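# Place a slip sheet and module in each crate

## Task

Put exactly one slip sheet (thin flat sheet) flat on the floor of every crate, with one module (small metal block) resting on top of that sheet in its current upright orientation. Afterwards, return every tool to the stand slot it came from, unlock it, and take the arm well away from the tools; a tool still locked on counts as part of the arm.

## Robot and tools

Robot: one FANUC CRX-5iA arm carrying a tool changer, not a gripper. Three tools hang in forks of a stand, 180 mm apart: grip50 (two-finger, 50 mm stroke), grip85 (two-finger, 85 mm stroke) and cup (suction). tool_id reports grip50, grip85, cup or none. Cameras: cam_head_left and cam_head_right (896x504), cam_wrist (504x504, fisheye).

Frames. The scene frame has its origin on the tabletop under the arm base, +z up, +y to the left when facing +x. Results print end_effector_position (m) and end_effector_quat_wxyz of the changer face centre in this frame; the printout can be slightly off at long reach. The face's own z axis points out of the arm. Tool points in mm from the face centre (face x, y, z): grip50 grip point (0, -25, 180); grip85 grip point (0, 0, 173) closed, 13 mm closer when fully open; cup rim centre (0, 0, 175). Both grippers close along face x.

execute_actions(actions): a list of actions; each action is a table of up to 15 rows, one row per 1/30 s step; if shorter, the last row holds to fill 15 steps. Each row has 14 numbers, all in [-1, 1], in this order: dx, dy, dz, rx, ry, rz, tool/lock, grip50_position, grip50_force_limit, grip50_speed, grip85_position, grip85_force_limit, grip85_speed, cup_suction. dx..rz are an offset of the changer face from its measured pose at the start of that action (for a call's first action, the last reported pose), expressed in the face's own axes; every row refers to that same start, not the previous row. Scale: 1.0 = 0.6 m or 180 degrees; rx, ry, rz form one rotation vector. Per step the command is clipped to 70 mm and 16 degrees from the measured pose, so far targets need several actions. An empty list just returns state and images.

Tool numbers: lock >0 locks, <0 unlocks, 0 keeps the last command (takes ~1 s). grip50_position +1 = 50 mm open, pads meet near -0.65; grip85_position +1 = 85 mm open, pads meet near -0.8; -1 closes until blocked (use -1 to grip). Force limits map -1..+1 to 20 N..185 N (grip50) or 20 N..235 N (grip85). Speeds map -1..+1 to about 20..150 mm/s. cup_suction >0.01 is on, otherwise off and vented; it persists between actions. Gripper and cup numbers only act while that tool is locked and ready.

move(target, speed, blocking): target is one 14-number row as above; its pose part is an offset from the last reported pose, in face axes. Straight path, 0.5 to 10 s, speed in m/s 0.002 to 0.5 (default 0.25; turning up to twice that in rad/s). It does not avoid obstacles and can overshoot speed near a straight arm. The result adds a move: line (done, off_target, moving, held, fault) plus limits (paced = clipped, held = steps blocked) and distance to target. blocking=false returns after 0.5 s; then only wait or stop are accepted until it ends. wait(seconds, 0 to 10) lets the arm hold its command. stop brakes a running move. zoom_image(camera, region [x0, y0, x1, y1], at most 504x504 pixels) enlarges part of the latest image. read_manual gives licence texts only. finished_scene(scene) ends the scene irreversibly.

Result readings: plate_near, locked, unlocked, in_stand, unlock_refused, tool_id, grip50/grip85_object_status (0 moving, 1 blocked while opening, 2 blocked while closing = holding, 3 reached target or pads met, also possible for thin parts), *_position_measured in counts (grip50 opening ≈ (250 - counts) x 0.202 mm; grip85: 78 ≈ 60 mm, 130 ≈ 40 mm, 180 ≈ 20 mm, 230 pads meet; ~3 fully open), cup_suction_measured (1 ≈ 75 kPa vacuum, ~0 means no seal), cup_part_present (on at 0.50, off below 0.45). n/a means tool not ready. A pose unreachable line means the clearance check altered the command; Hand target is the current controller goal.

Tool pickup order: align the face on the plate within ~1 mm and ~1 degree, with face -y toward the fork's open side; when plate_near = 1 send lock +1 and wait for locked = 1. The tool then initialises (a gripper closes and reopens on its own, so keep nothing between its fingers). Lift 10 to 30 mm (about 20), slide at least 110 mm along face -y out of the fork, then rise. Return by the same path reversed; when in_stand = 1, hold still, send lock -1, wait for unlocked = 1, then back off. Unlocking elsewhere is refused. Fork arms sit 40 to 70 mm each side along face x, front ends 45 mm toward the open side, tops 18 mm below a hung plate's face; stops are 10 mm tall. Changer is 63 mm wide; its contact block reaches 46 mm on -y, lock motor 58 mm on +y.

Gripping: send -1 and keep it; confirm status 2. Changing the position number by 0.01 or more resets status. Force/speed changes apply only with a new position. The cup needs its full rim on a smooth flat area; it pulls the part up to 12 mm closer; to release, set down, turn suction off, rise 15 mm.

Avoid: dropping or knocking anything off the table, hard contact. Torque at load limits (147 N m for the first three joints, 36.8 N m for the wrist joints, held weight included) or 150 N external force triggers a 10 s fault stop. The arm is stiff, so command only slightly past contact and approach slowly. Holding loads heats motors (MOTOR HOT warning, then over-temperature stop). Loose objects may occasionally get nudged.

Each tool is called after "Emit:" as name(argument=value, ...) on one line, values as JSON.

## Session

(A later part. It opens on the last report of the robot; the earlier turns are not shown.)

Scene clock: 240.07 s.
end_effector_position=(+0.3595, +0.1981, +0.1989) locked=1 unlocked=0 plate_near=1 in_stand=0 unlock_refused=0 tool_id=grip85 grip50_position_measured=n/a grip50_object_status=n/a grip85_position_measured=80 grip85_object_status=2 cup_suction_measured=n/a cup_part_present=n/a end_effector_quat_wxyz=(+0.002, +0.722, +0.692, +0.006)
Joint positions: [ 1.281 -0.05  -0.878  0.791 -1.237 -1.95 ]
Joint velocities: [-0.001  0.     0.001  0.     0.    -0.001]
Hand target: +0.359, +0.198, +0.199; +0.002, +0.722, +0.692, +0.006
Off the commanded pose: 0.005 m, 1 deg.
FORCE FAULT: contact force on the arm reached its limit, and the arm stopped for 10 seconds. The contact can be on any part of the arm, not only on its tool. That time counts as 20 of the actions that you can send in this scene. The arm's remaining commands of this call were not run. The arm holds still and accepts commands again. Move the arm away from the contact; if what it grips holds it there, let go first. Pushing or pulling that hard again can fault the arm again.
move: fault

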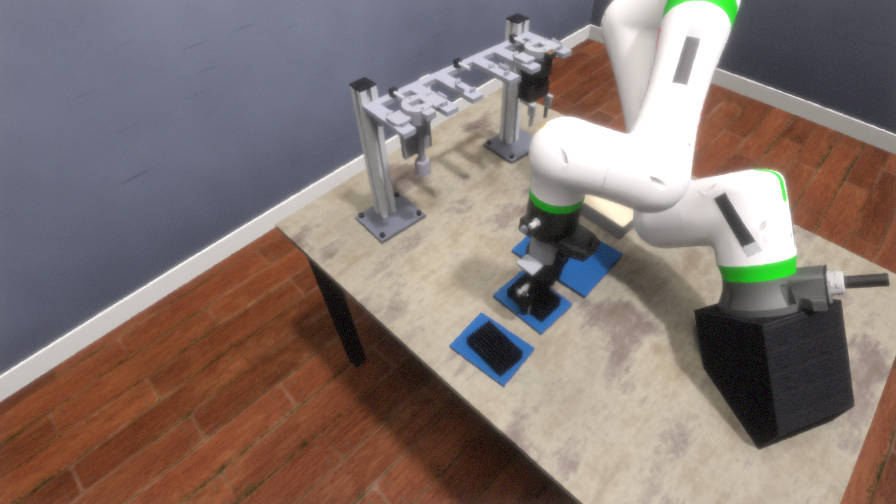

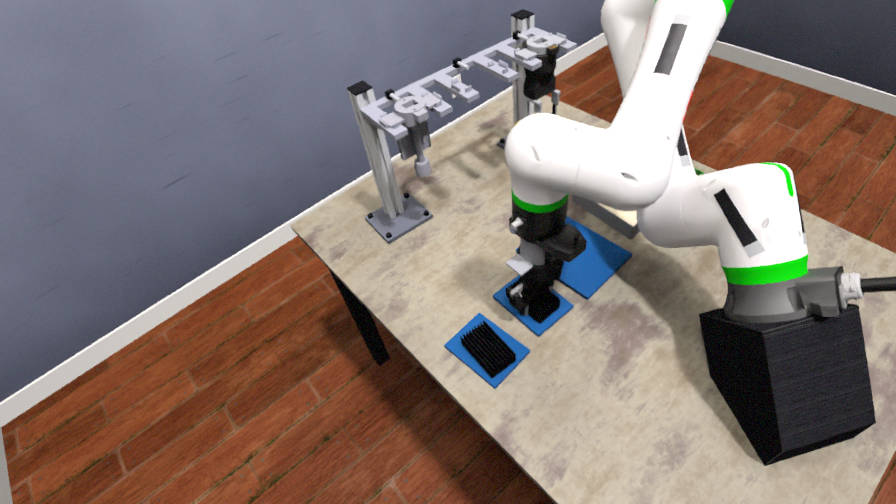

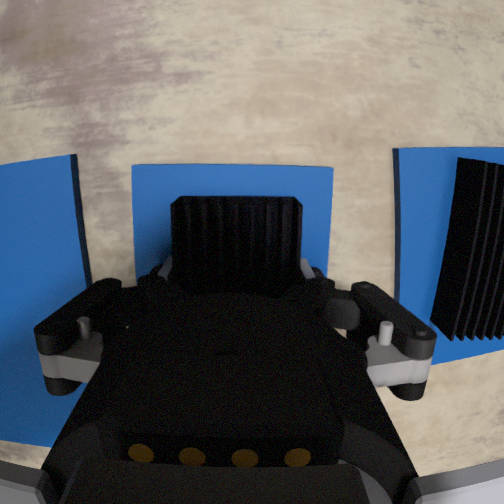

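Emit:
move(target=[0,0.03,-0.085,0.0036,-0.0018,0.013,0,1,0,0,-1,-0.3,-0.3,0], speed=0.1)

Emit:
move(target=[-0.3,0.22,0,0,0,0,0,1,0,0,-1,-0.3,-0.3,0], speed=0.2)

Emit:
move(target=[-0.3,0,0,0,0,0,0,1,0,0,-1,-0.3,-0.3,0], speed=0.15)

Scene clock: 246.73 s.
end_effector_position=(+0.3769, +0.1969, +0.2500) locked=1 unlocked=0 plate_near=1 in_stand=0 unlock_refused=0 tool_id=grip85 grip50_position_measured=n/a grip50_object_status=n/a grip85_position_measured=80 grip85_object_status=2 cup_suction_measured=n/a cup_part_present=n/a end_effector_quat_wxyz=(-0.000, +0.736, +0.677, -0.000)
Joint positions: [ 1.355 -0.09  -0.771  0.711 -1.382 -1.924]
Joint velocities: [-0.001 -0.     0.001 -0.     0.001  0.   ]
Hand target: +0.377, +0.197, +0.250; -0.000, +0.736, +0.677, -0.000
Off the commanded pose: 0.000 m, 0 deg.
move: done

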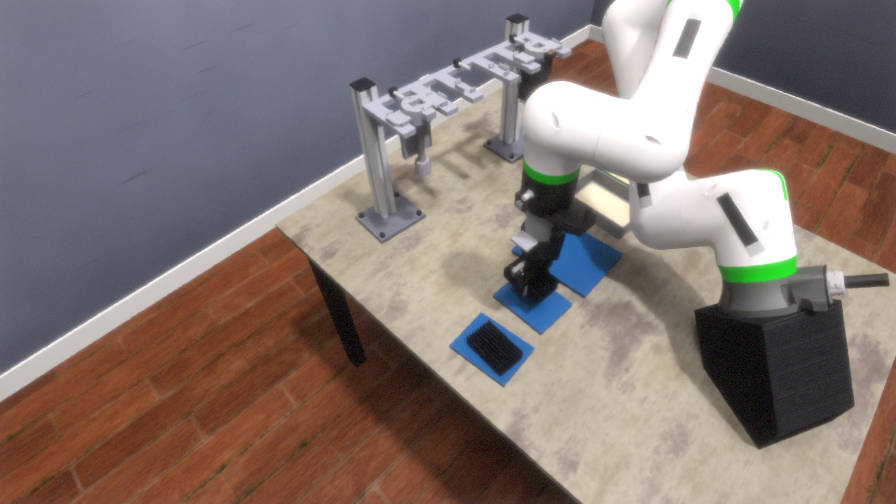

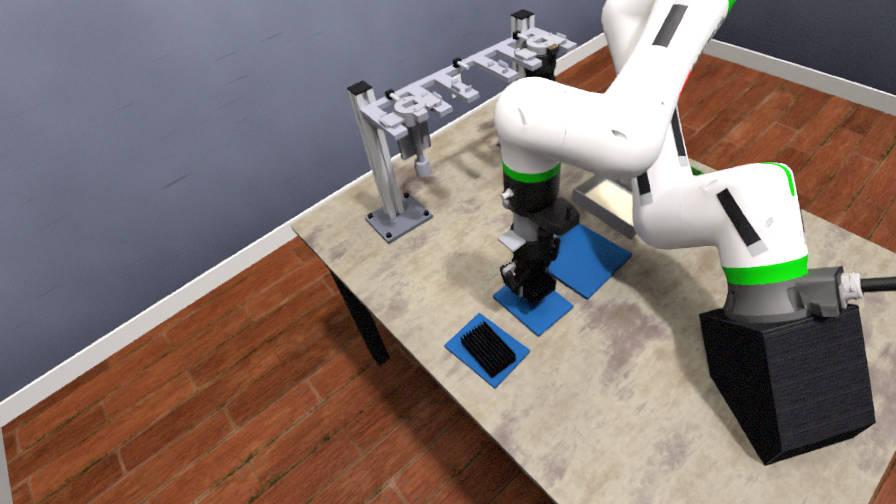

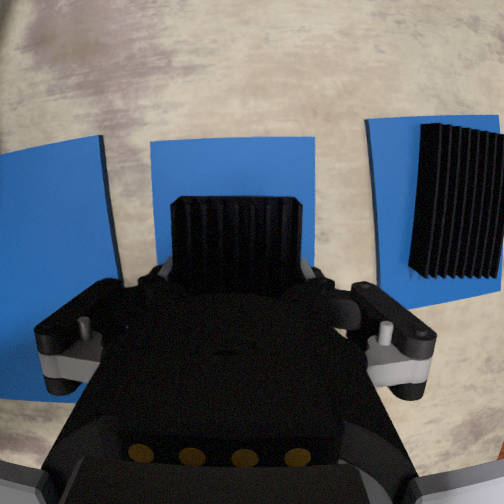

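Scene clock: 248.23 s.
end_effector_position=(+0.4936, +0.0061, +0.2496) locked=1 unlocked=0 plate_near=1 in_stand=0 unlock_refused=0 tool_id=grip85 grip50_position_measured=n/a grip50_object_status=n/a grip85_position_measured=80 grip85_object_status=2 cup_suction_measured=n/a cup_part_present=n/a end_effector_quat_wxyz=(+0.000, +0.736, +0.676, -0.001)
Joint positions: [ 0.984 -0.503 -0.752  0.801 -1.467 -1.383]
Joint velocities: [-0.001  0.001  0.001 -0.002  0.001 -0.   ]
Hand target: +0.494, +0.006, +0.250; +0.000, +0.736, +0.676, -0.001
Off the commanded pose: 0.001 m, 0 deg.
move: done

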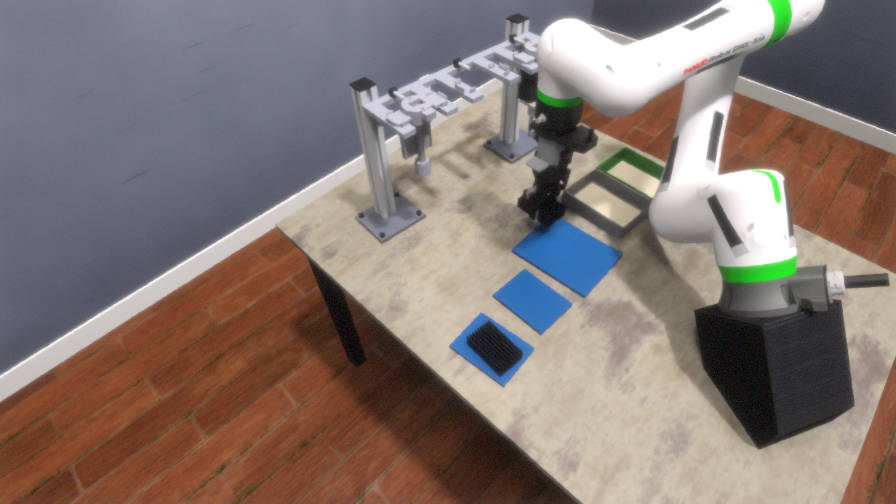

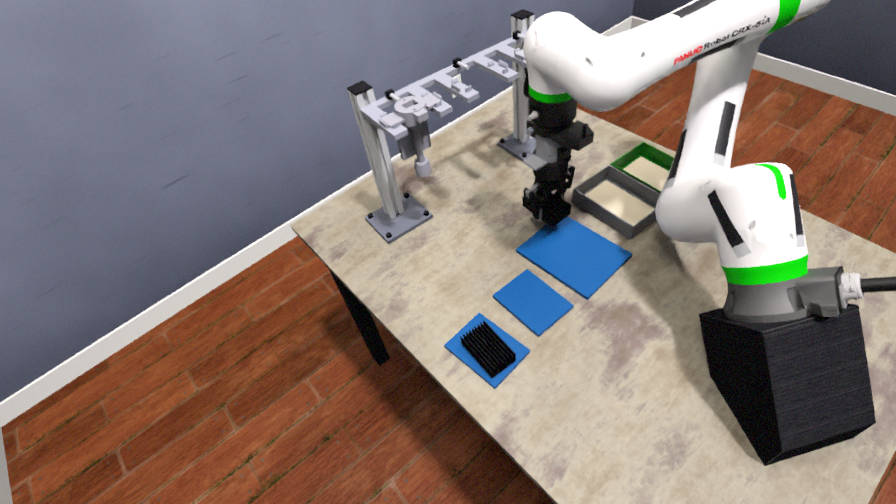

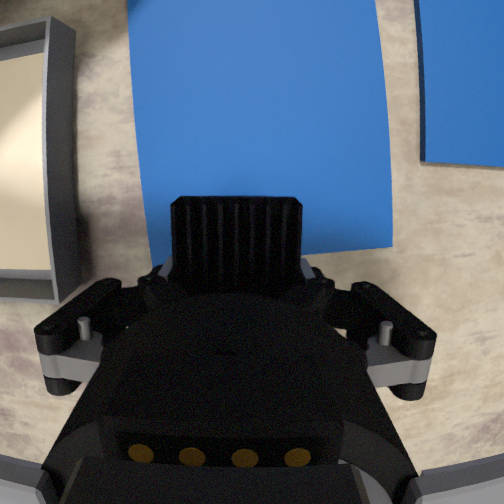

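Scene clock: 249.83 s.
end_effector_position=(+0.4785, -0.1734, +0.2497) locked=1 unlocked=0 plate_near=1 in_stand=0 unlock_refused=0 tool_id=grip85 grip50_position_measured=n/a grip50_object_status=n/a grip85_position_measured=80 grip85_object_status=2 cup_suction_measured=n/a cup_part_present=n/a end_effector_quat_wxyz=(+0.000, +0.736, +0.676, -0.001)
Joint positions: [ 0.624 -0.845 -0.762  0.773 -1.443 -0.894]
Joint velocities: [-0.001  0.    -0.001 -0.     0.001  0.001]
Hand target: +0.479, -0.173, +0.250; +0.000, +0.736, +0.676, -0.002
Off the commanded pose: 0.000 m, 0 deg.
move: done

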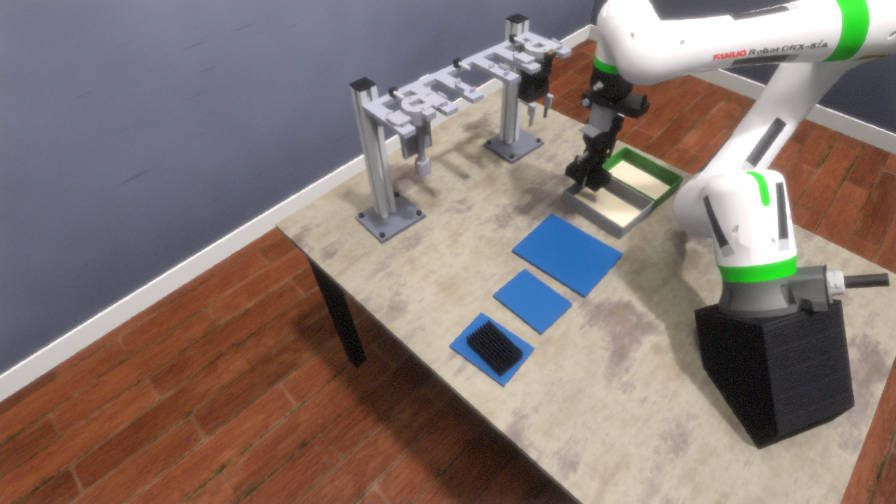

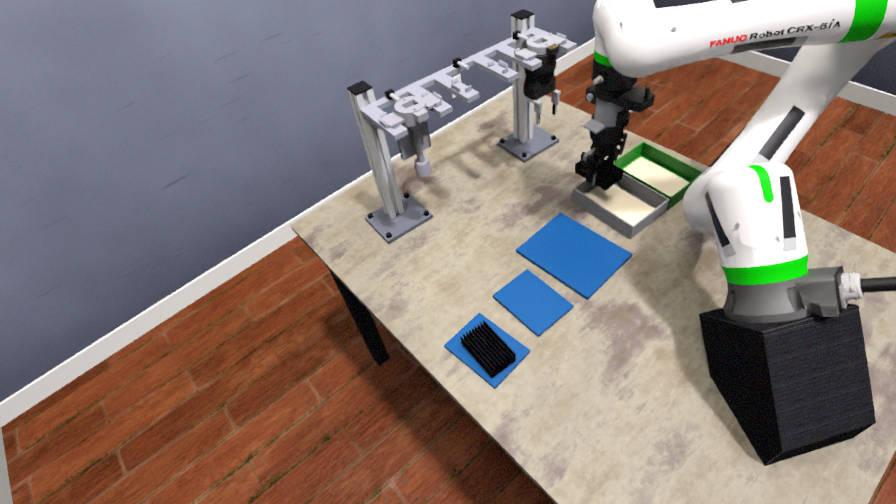

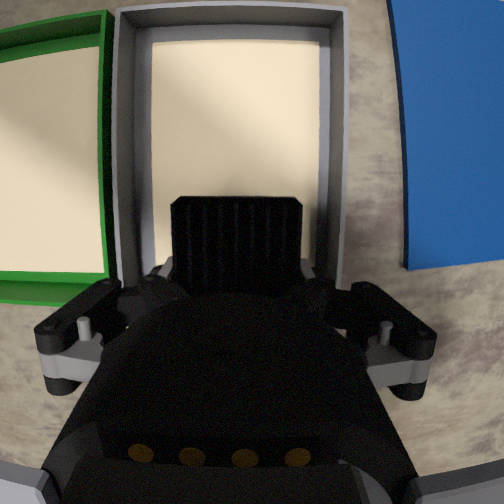

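Emit:
move(target=[-0.006,-0.075,0.012,0,0,0,0,1,0,0,-1,-0.3,-0.3,0], speed=0.08)

Emit:
move(target=[0,-0.025,0.066,-0.0004,0.0005,0,0,1,0,0,-1,-0.3,-0.3,0], speed=0.05)

Emit:
zoom_image(camera="cam_head_left", region=[550,140,690,250])

Scene clock: 254.13 s.
end_effector_position=(+0.4334, -0.1734, +0.2424) locked=1 unlocked=0 plate_near=1 in_stand=0 unlock_refused=0 tool_id=grip85 grip50_position_measured=n/a grip50_object_status=n/a grip85_position_measured=80 grip85_object_status=2 cup_suction_measured=n/a cup_part_present=n/a end_effector_quat_wxyz=(-0.000, +0.737, +0.676, -0.001)
Joint positions: [ 0.792 -0.994 -0.88   0.795 -1.583 -0.99 ]
Joint velocities: [ 0.006 -0.001 -0.     0.001 -0.005 -0.002]
Hand target: +0.433, -0.173, +0.242; -0.000, +0.737, +0.676, -0.001
Off the commanded pose: 0.000 m, 0 deg.
move: done

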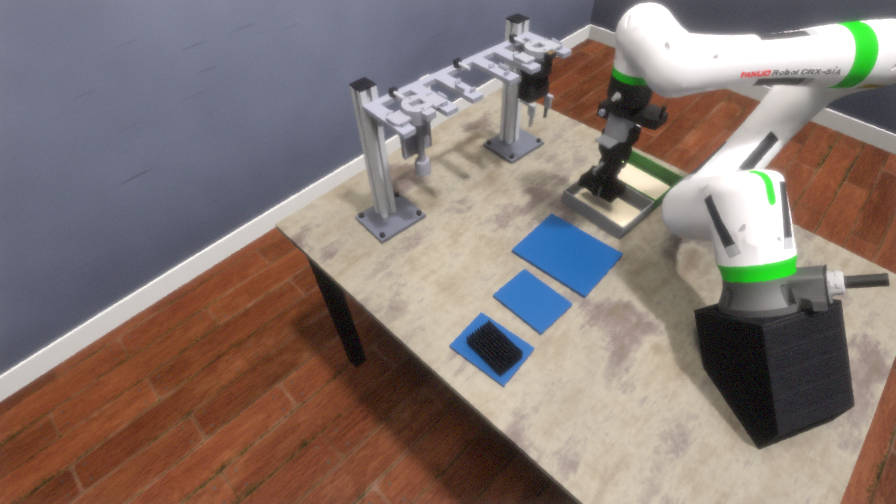

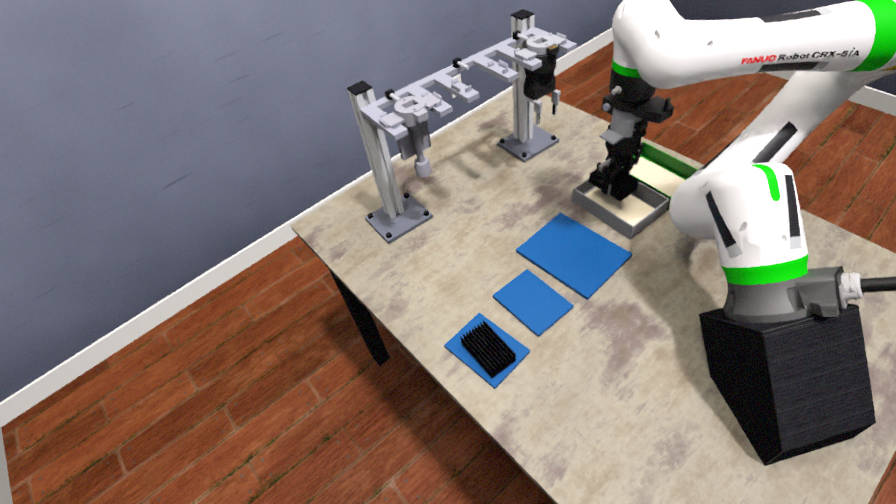

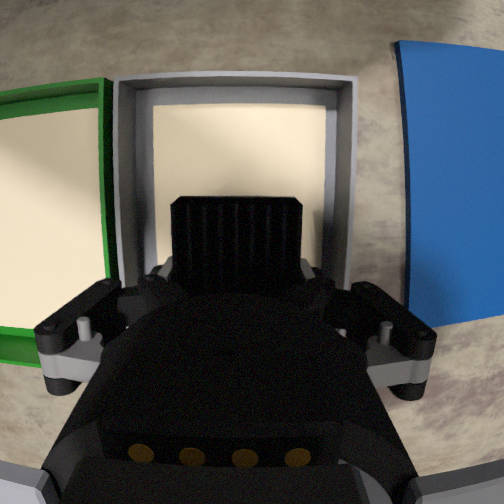

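Scene clock: 255.30 s.
end_effector_position=(+0.4184, -0.1720, +0.2030) locked=1 unlocked=0 plate_near=1 in_stand=0 unlock_refused=0 tool_id=grip85 grip50_position_measured=n/a grip50_object_status=n/a grip85_position_measured=80 grip85_object_status=2 cup_suction_measured=n/a cup_part_present=n/a end_effector_quat_wxyz=(+0.000, +0.736, +0.677, -0.000)
Joint positions: [ 0.576 -0.971 -0.959  0.774 -1.357 -0.908]
Joint velocities: [-0.003  0.     0.    -0.     0.002  0.001]
Hand target: +0.418, -0.172, +0.203; +0.000, +0.736, +0.677, -0.000
Off the commanded pose: 0.000 m, 0 deg.
move: done

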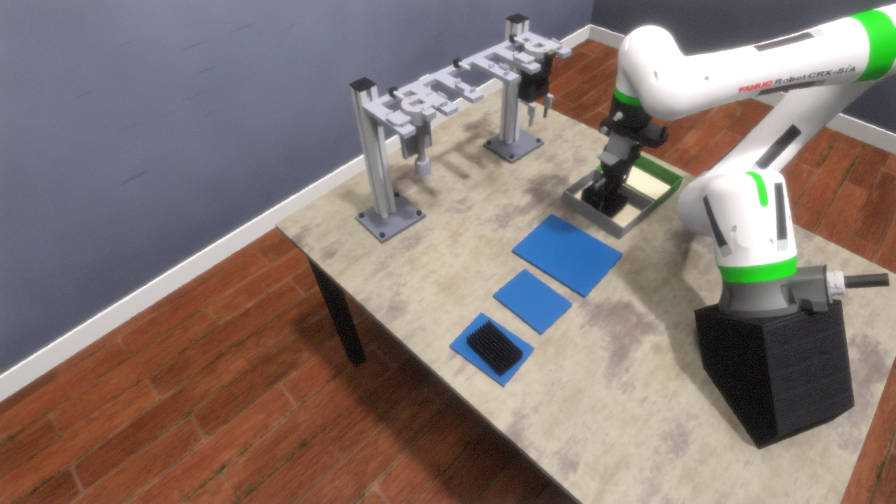

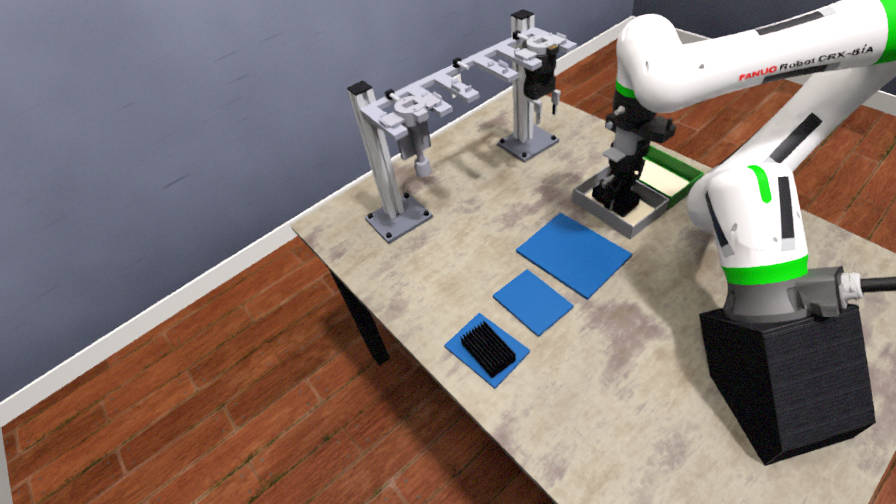

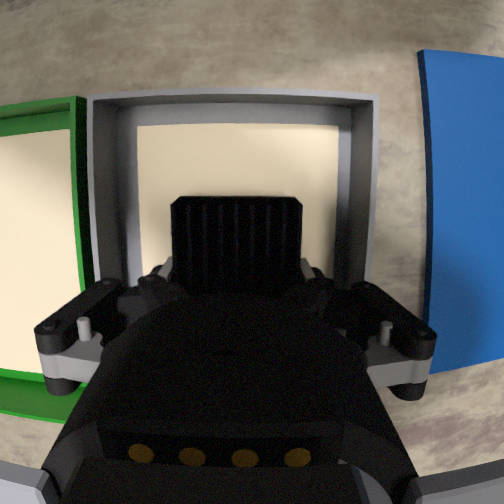

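Region (550, 140, 690, 250) of cam_head_left's 896x504 image, scaled by 3.600, with more detail than that image has; it fills the top 396 rows of this view, and the rest is white.

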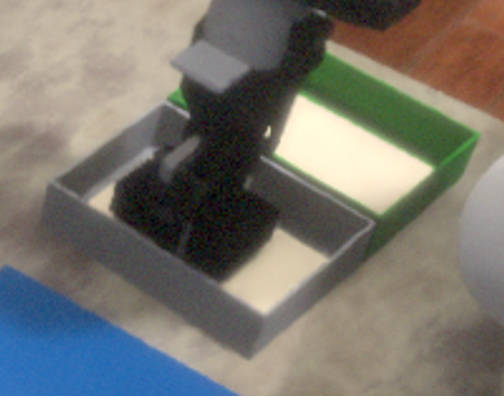

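Emit:
execute_actions(actions=[])

Emit:
execute_actions(actions=[[[0,0,0.002,0,0,0,0,1,0,0,-1,-0.3,-0.3,0]],[[0,0,0,0,0,0,0,1,0,0,0.7,-0.3,-0.3,0]],[[0,0,0,0,0,0,0,1,0,0,0.7,-0.3,-0.3,0]]])

Emit:
move(target=[0,0.1,-0.07,0,0,0,0,1,0,0,1,-0.3,-0.3,0], speed=0.002, blocking=false)

Emit:
stop()

Scene clock: 270.27 s.
end_effector_position=(+0.4184, -0.1721, +0.2030) locked=1 unlocked=0 plate_near=1 in_stand=0 unlock_refused=0 tool_id=grip85 grip50_position_measured=n/a grip50_object_status=n/a grip85_position_measured=80 grip85_object_status=2 cup_suction_measured=n/a cup_part_present=n/a end_effector_quat_wxyz=(+0.000, +0.736, +0.677, -0.000)
Joint positions: [ 0.576 -0.971 -0.959  0.774 -1.357 -0.908]
Joint velocities: [-0.001 -0.    -0.     0.     0.    -0.001]
Hand target: +0.418, -0.172, +0.203; +0.000, +0.736, +0.677, -0.000
Off the commanded pose: 0.000 m, 0 deg.

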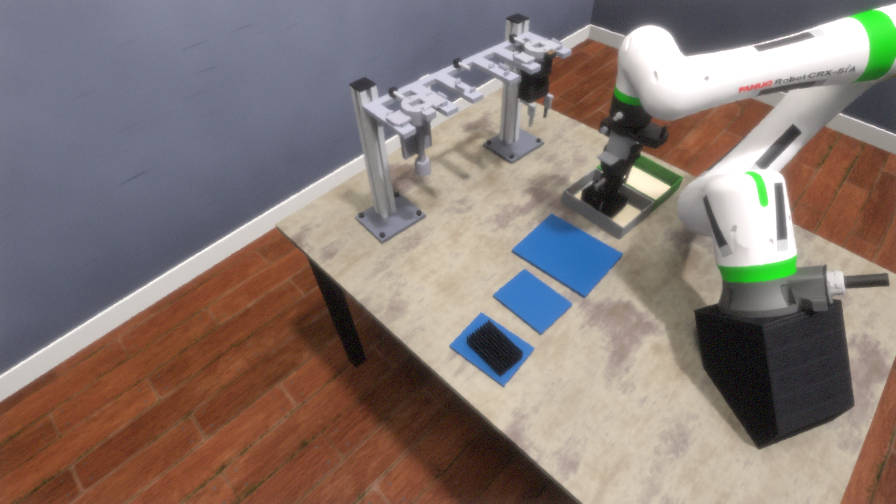

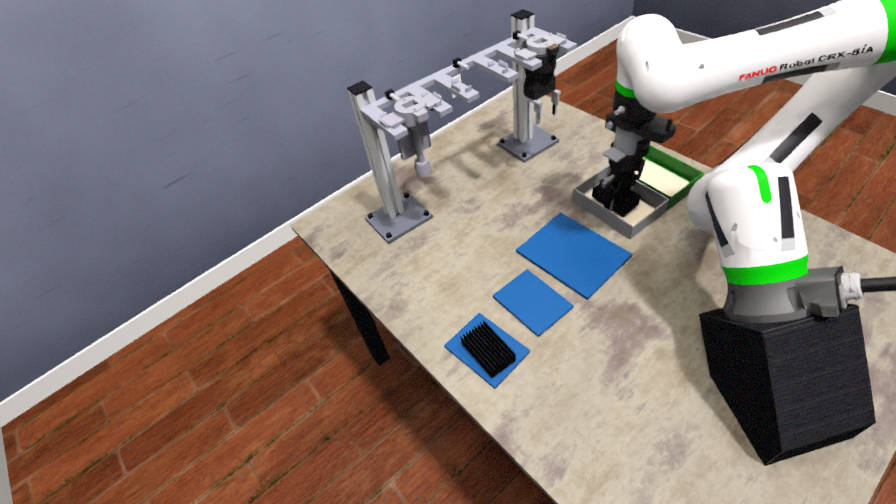

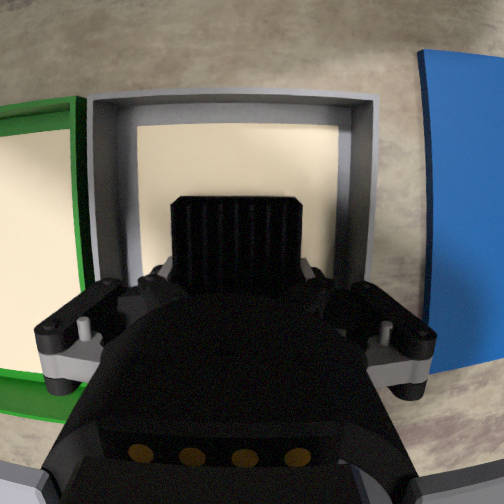

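Scene clock: 271.77 s.
end_effector_position=(+0.4184, -0.1720, +0.2018) locked=1 unlocked=0 plate_near=1 in_stand=0 unlock_refused=0 tool_id=grip85 grip50_position_measured=n/a grip50_object_status=n/a grip85_position_measured=41 grip85_object_status=3 cup_suction_measured=n/a cup_part_present=n/a end_effector_quat_wxyz=(+0.000, +0.736, +0.677, -0.000)
Joint positions: [ 0.567 -0.968 -0.96   0.773 -1.349 -0.905]
Joint velocities: [ 0.  0. -0. -0.  0. -0.]
Hand target: +0.418, -0.172, +0.202; +0.000, +0.736, +0.677, -0.000
Off the commanded pose: 0.000 m, 0 deg.

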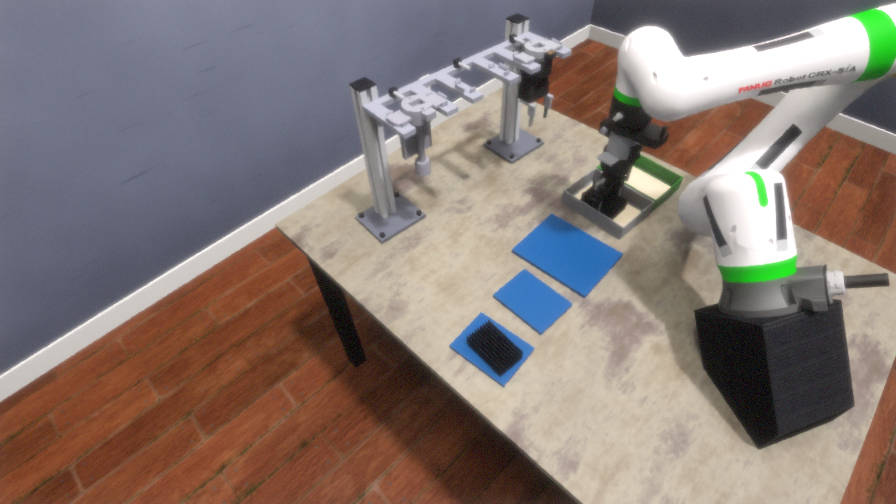

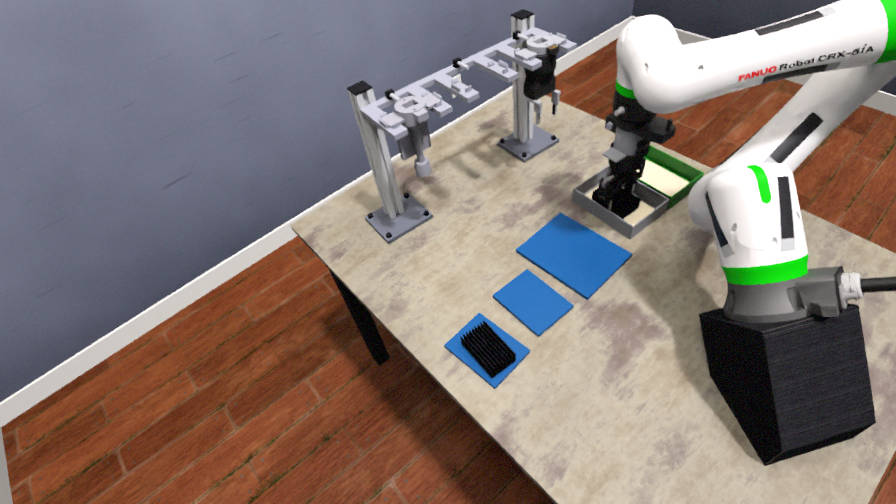

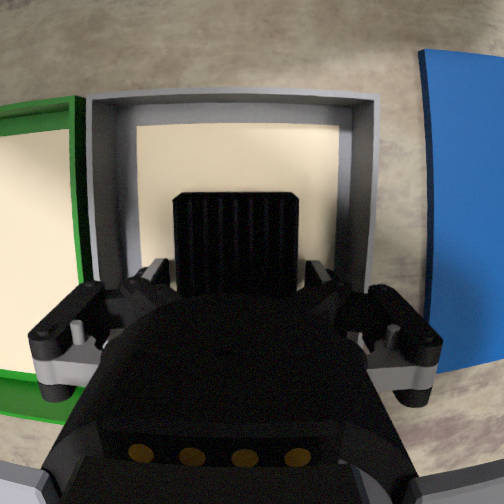

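Scene clock: 272.27 s.
end_effector_position=(+0.4192, -0.1721, +0.2023) locked=1 unlocked=0 plate_near=1 in_stand=0 unlock_refused=0 tool_id=grip85 grip50_position_measured=n/a grip50_object_status=n/a grip85_position_measured=3 grip85_object_status=0 cup_suction_measured=n/a cup_part_present=n/a end_effector_quat_wxyz=(+0.000, +0.736, +0.677, -0.000)
Joint positions: [ 0.567 -0.967 -0.958  0.773 -1.349 -0.904]
Joint velocities: [-0.001  0.004  0.005  0.    -0.002  0.   ]
Hand target: +0.419, -0.172, +0.202; +0.000, +0.736, +0.677, -0.000
Off the commanded pose: 0.072 m, 0 deg.
move: running

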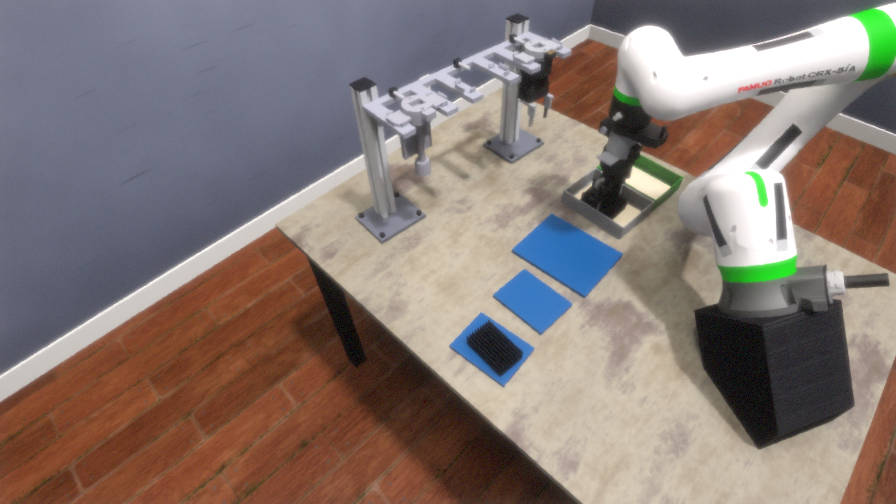

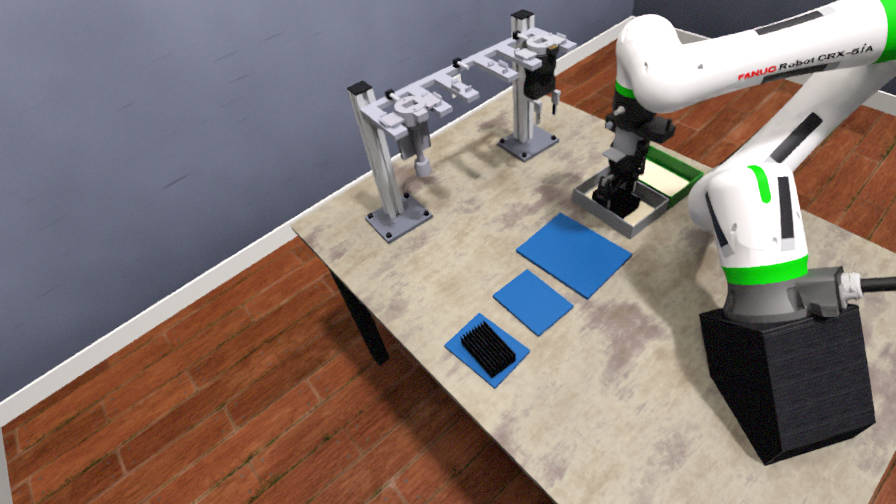

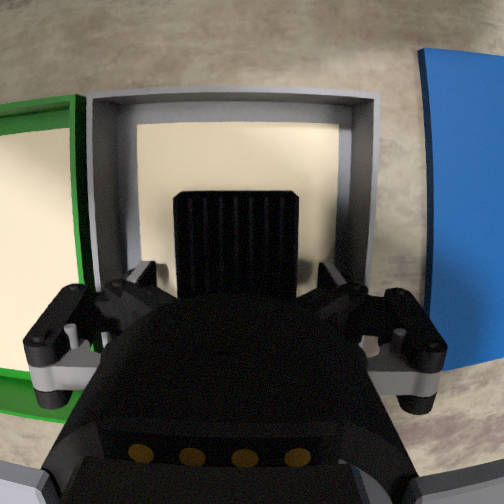

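Scene clock: 272.50 s.
end_effector_position=(+0.4193, -0.1721, +0.2024) locked=1 unlocked=0 plate_near=1 in_stand=0 unlock_refused=0 tool_id=grip85 grip50_position_measured=n/a grip50_object_status=n/a grip85_position_measured=3 grip85_object_status=3 cup_suction_measured=n/a cup_part_present=n/a end_effector_quat_wxyz=(+0.000, +0.736, +0.677, -0.000)
Joint positions: [ 0.568 -0.967 -0.957  0.773 -1.349 -0.904]
Joint velocities: [ 0.001 -0.     0.    -0.     0.001  0.001]
Hand target: +0.419, -0.172, +0.202; +0.000, +0.736, +0.677, -0.000
Off the commanded pose: 0.072 m, 0 deg.
earlier move: stopped

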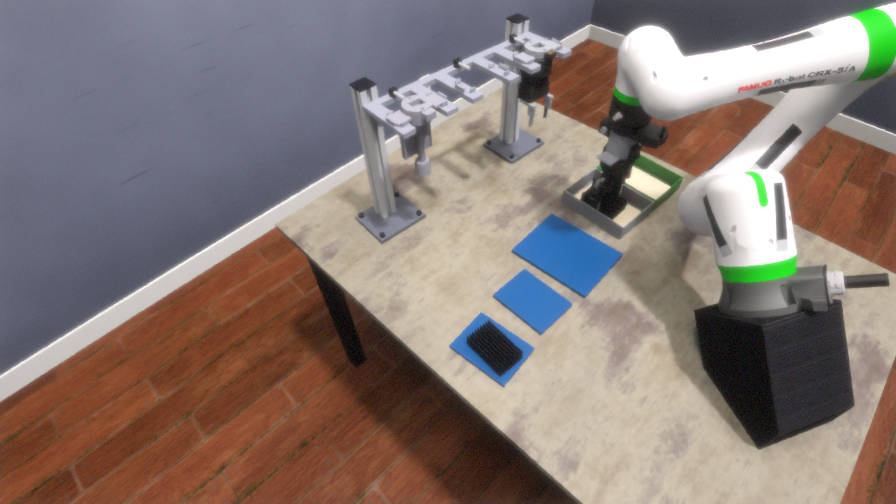

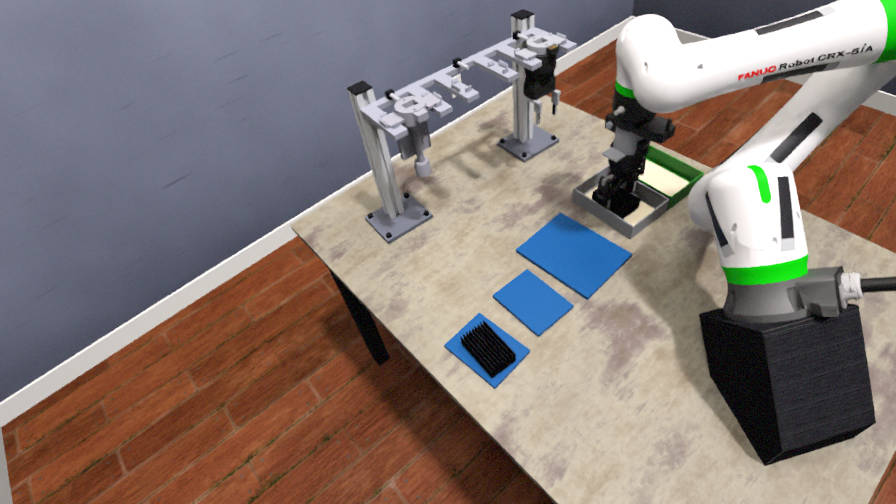

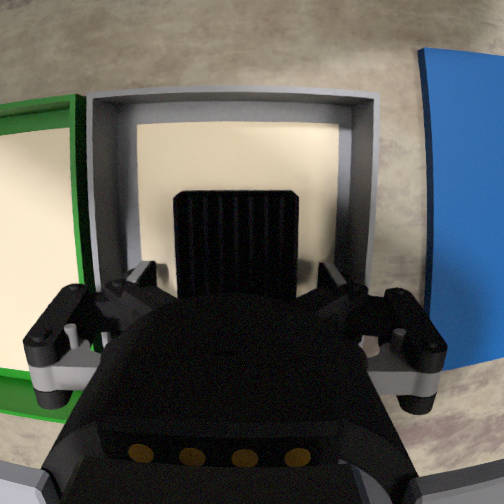

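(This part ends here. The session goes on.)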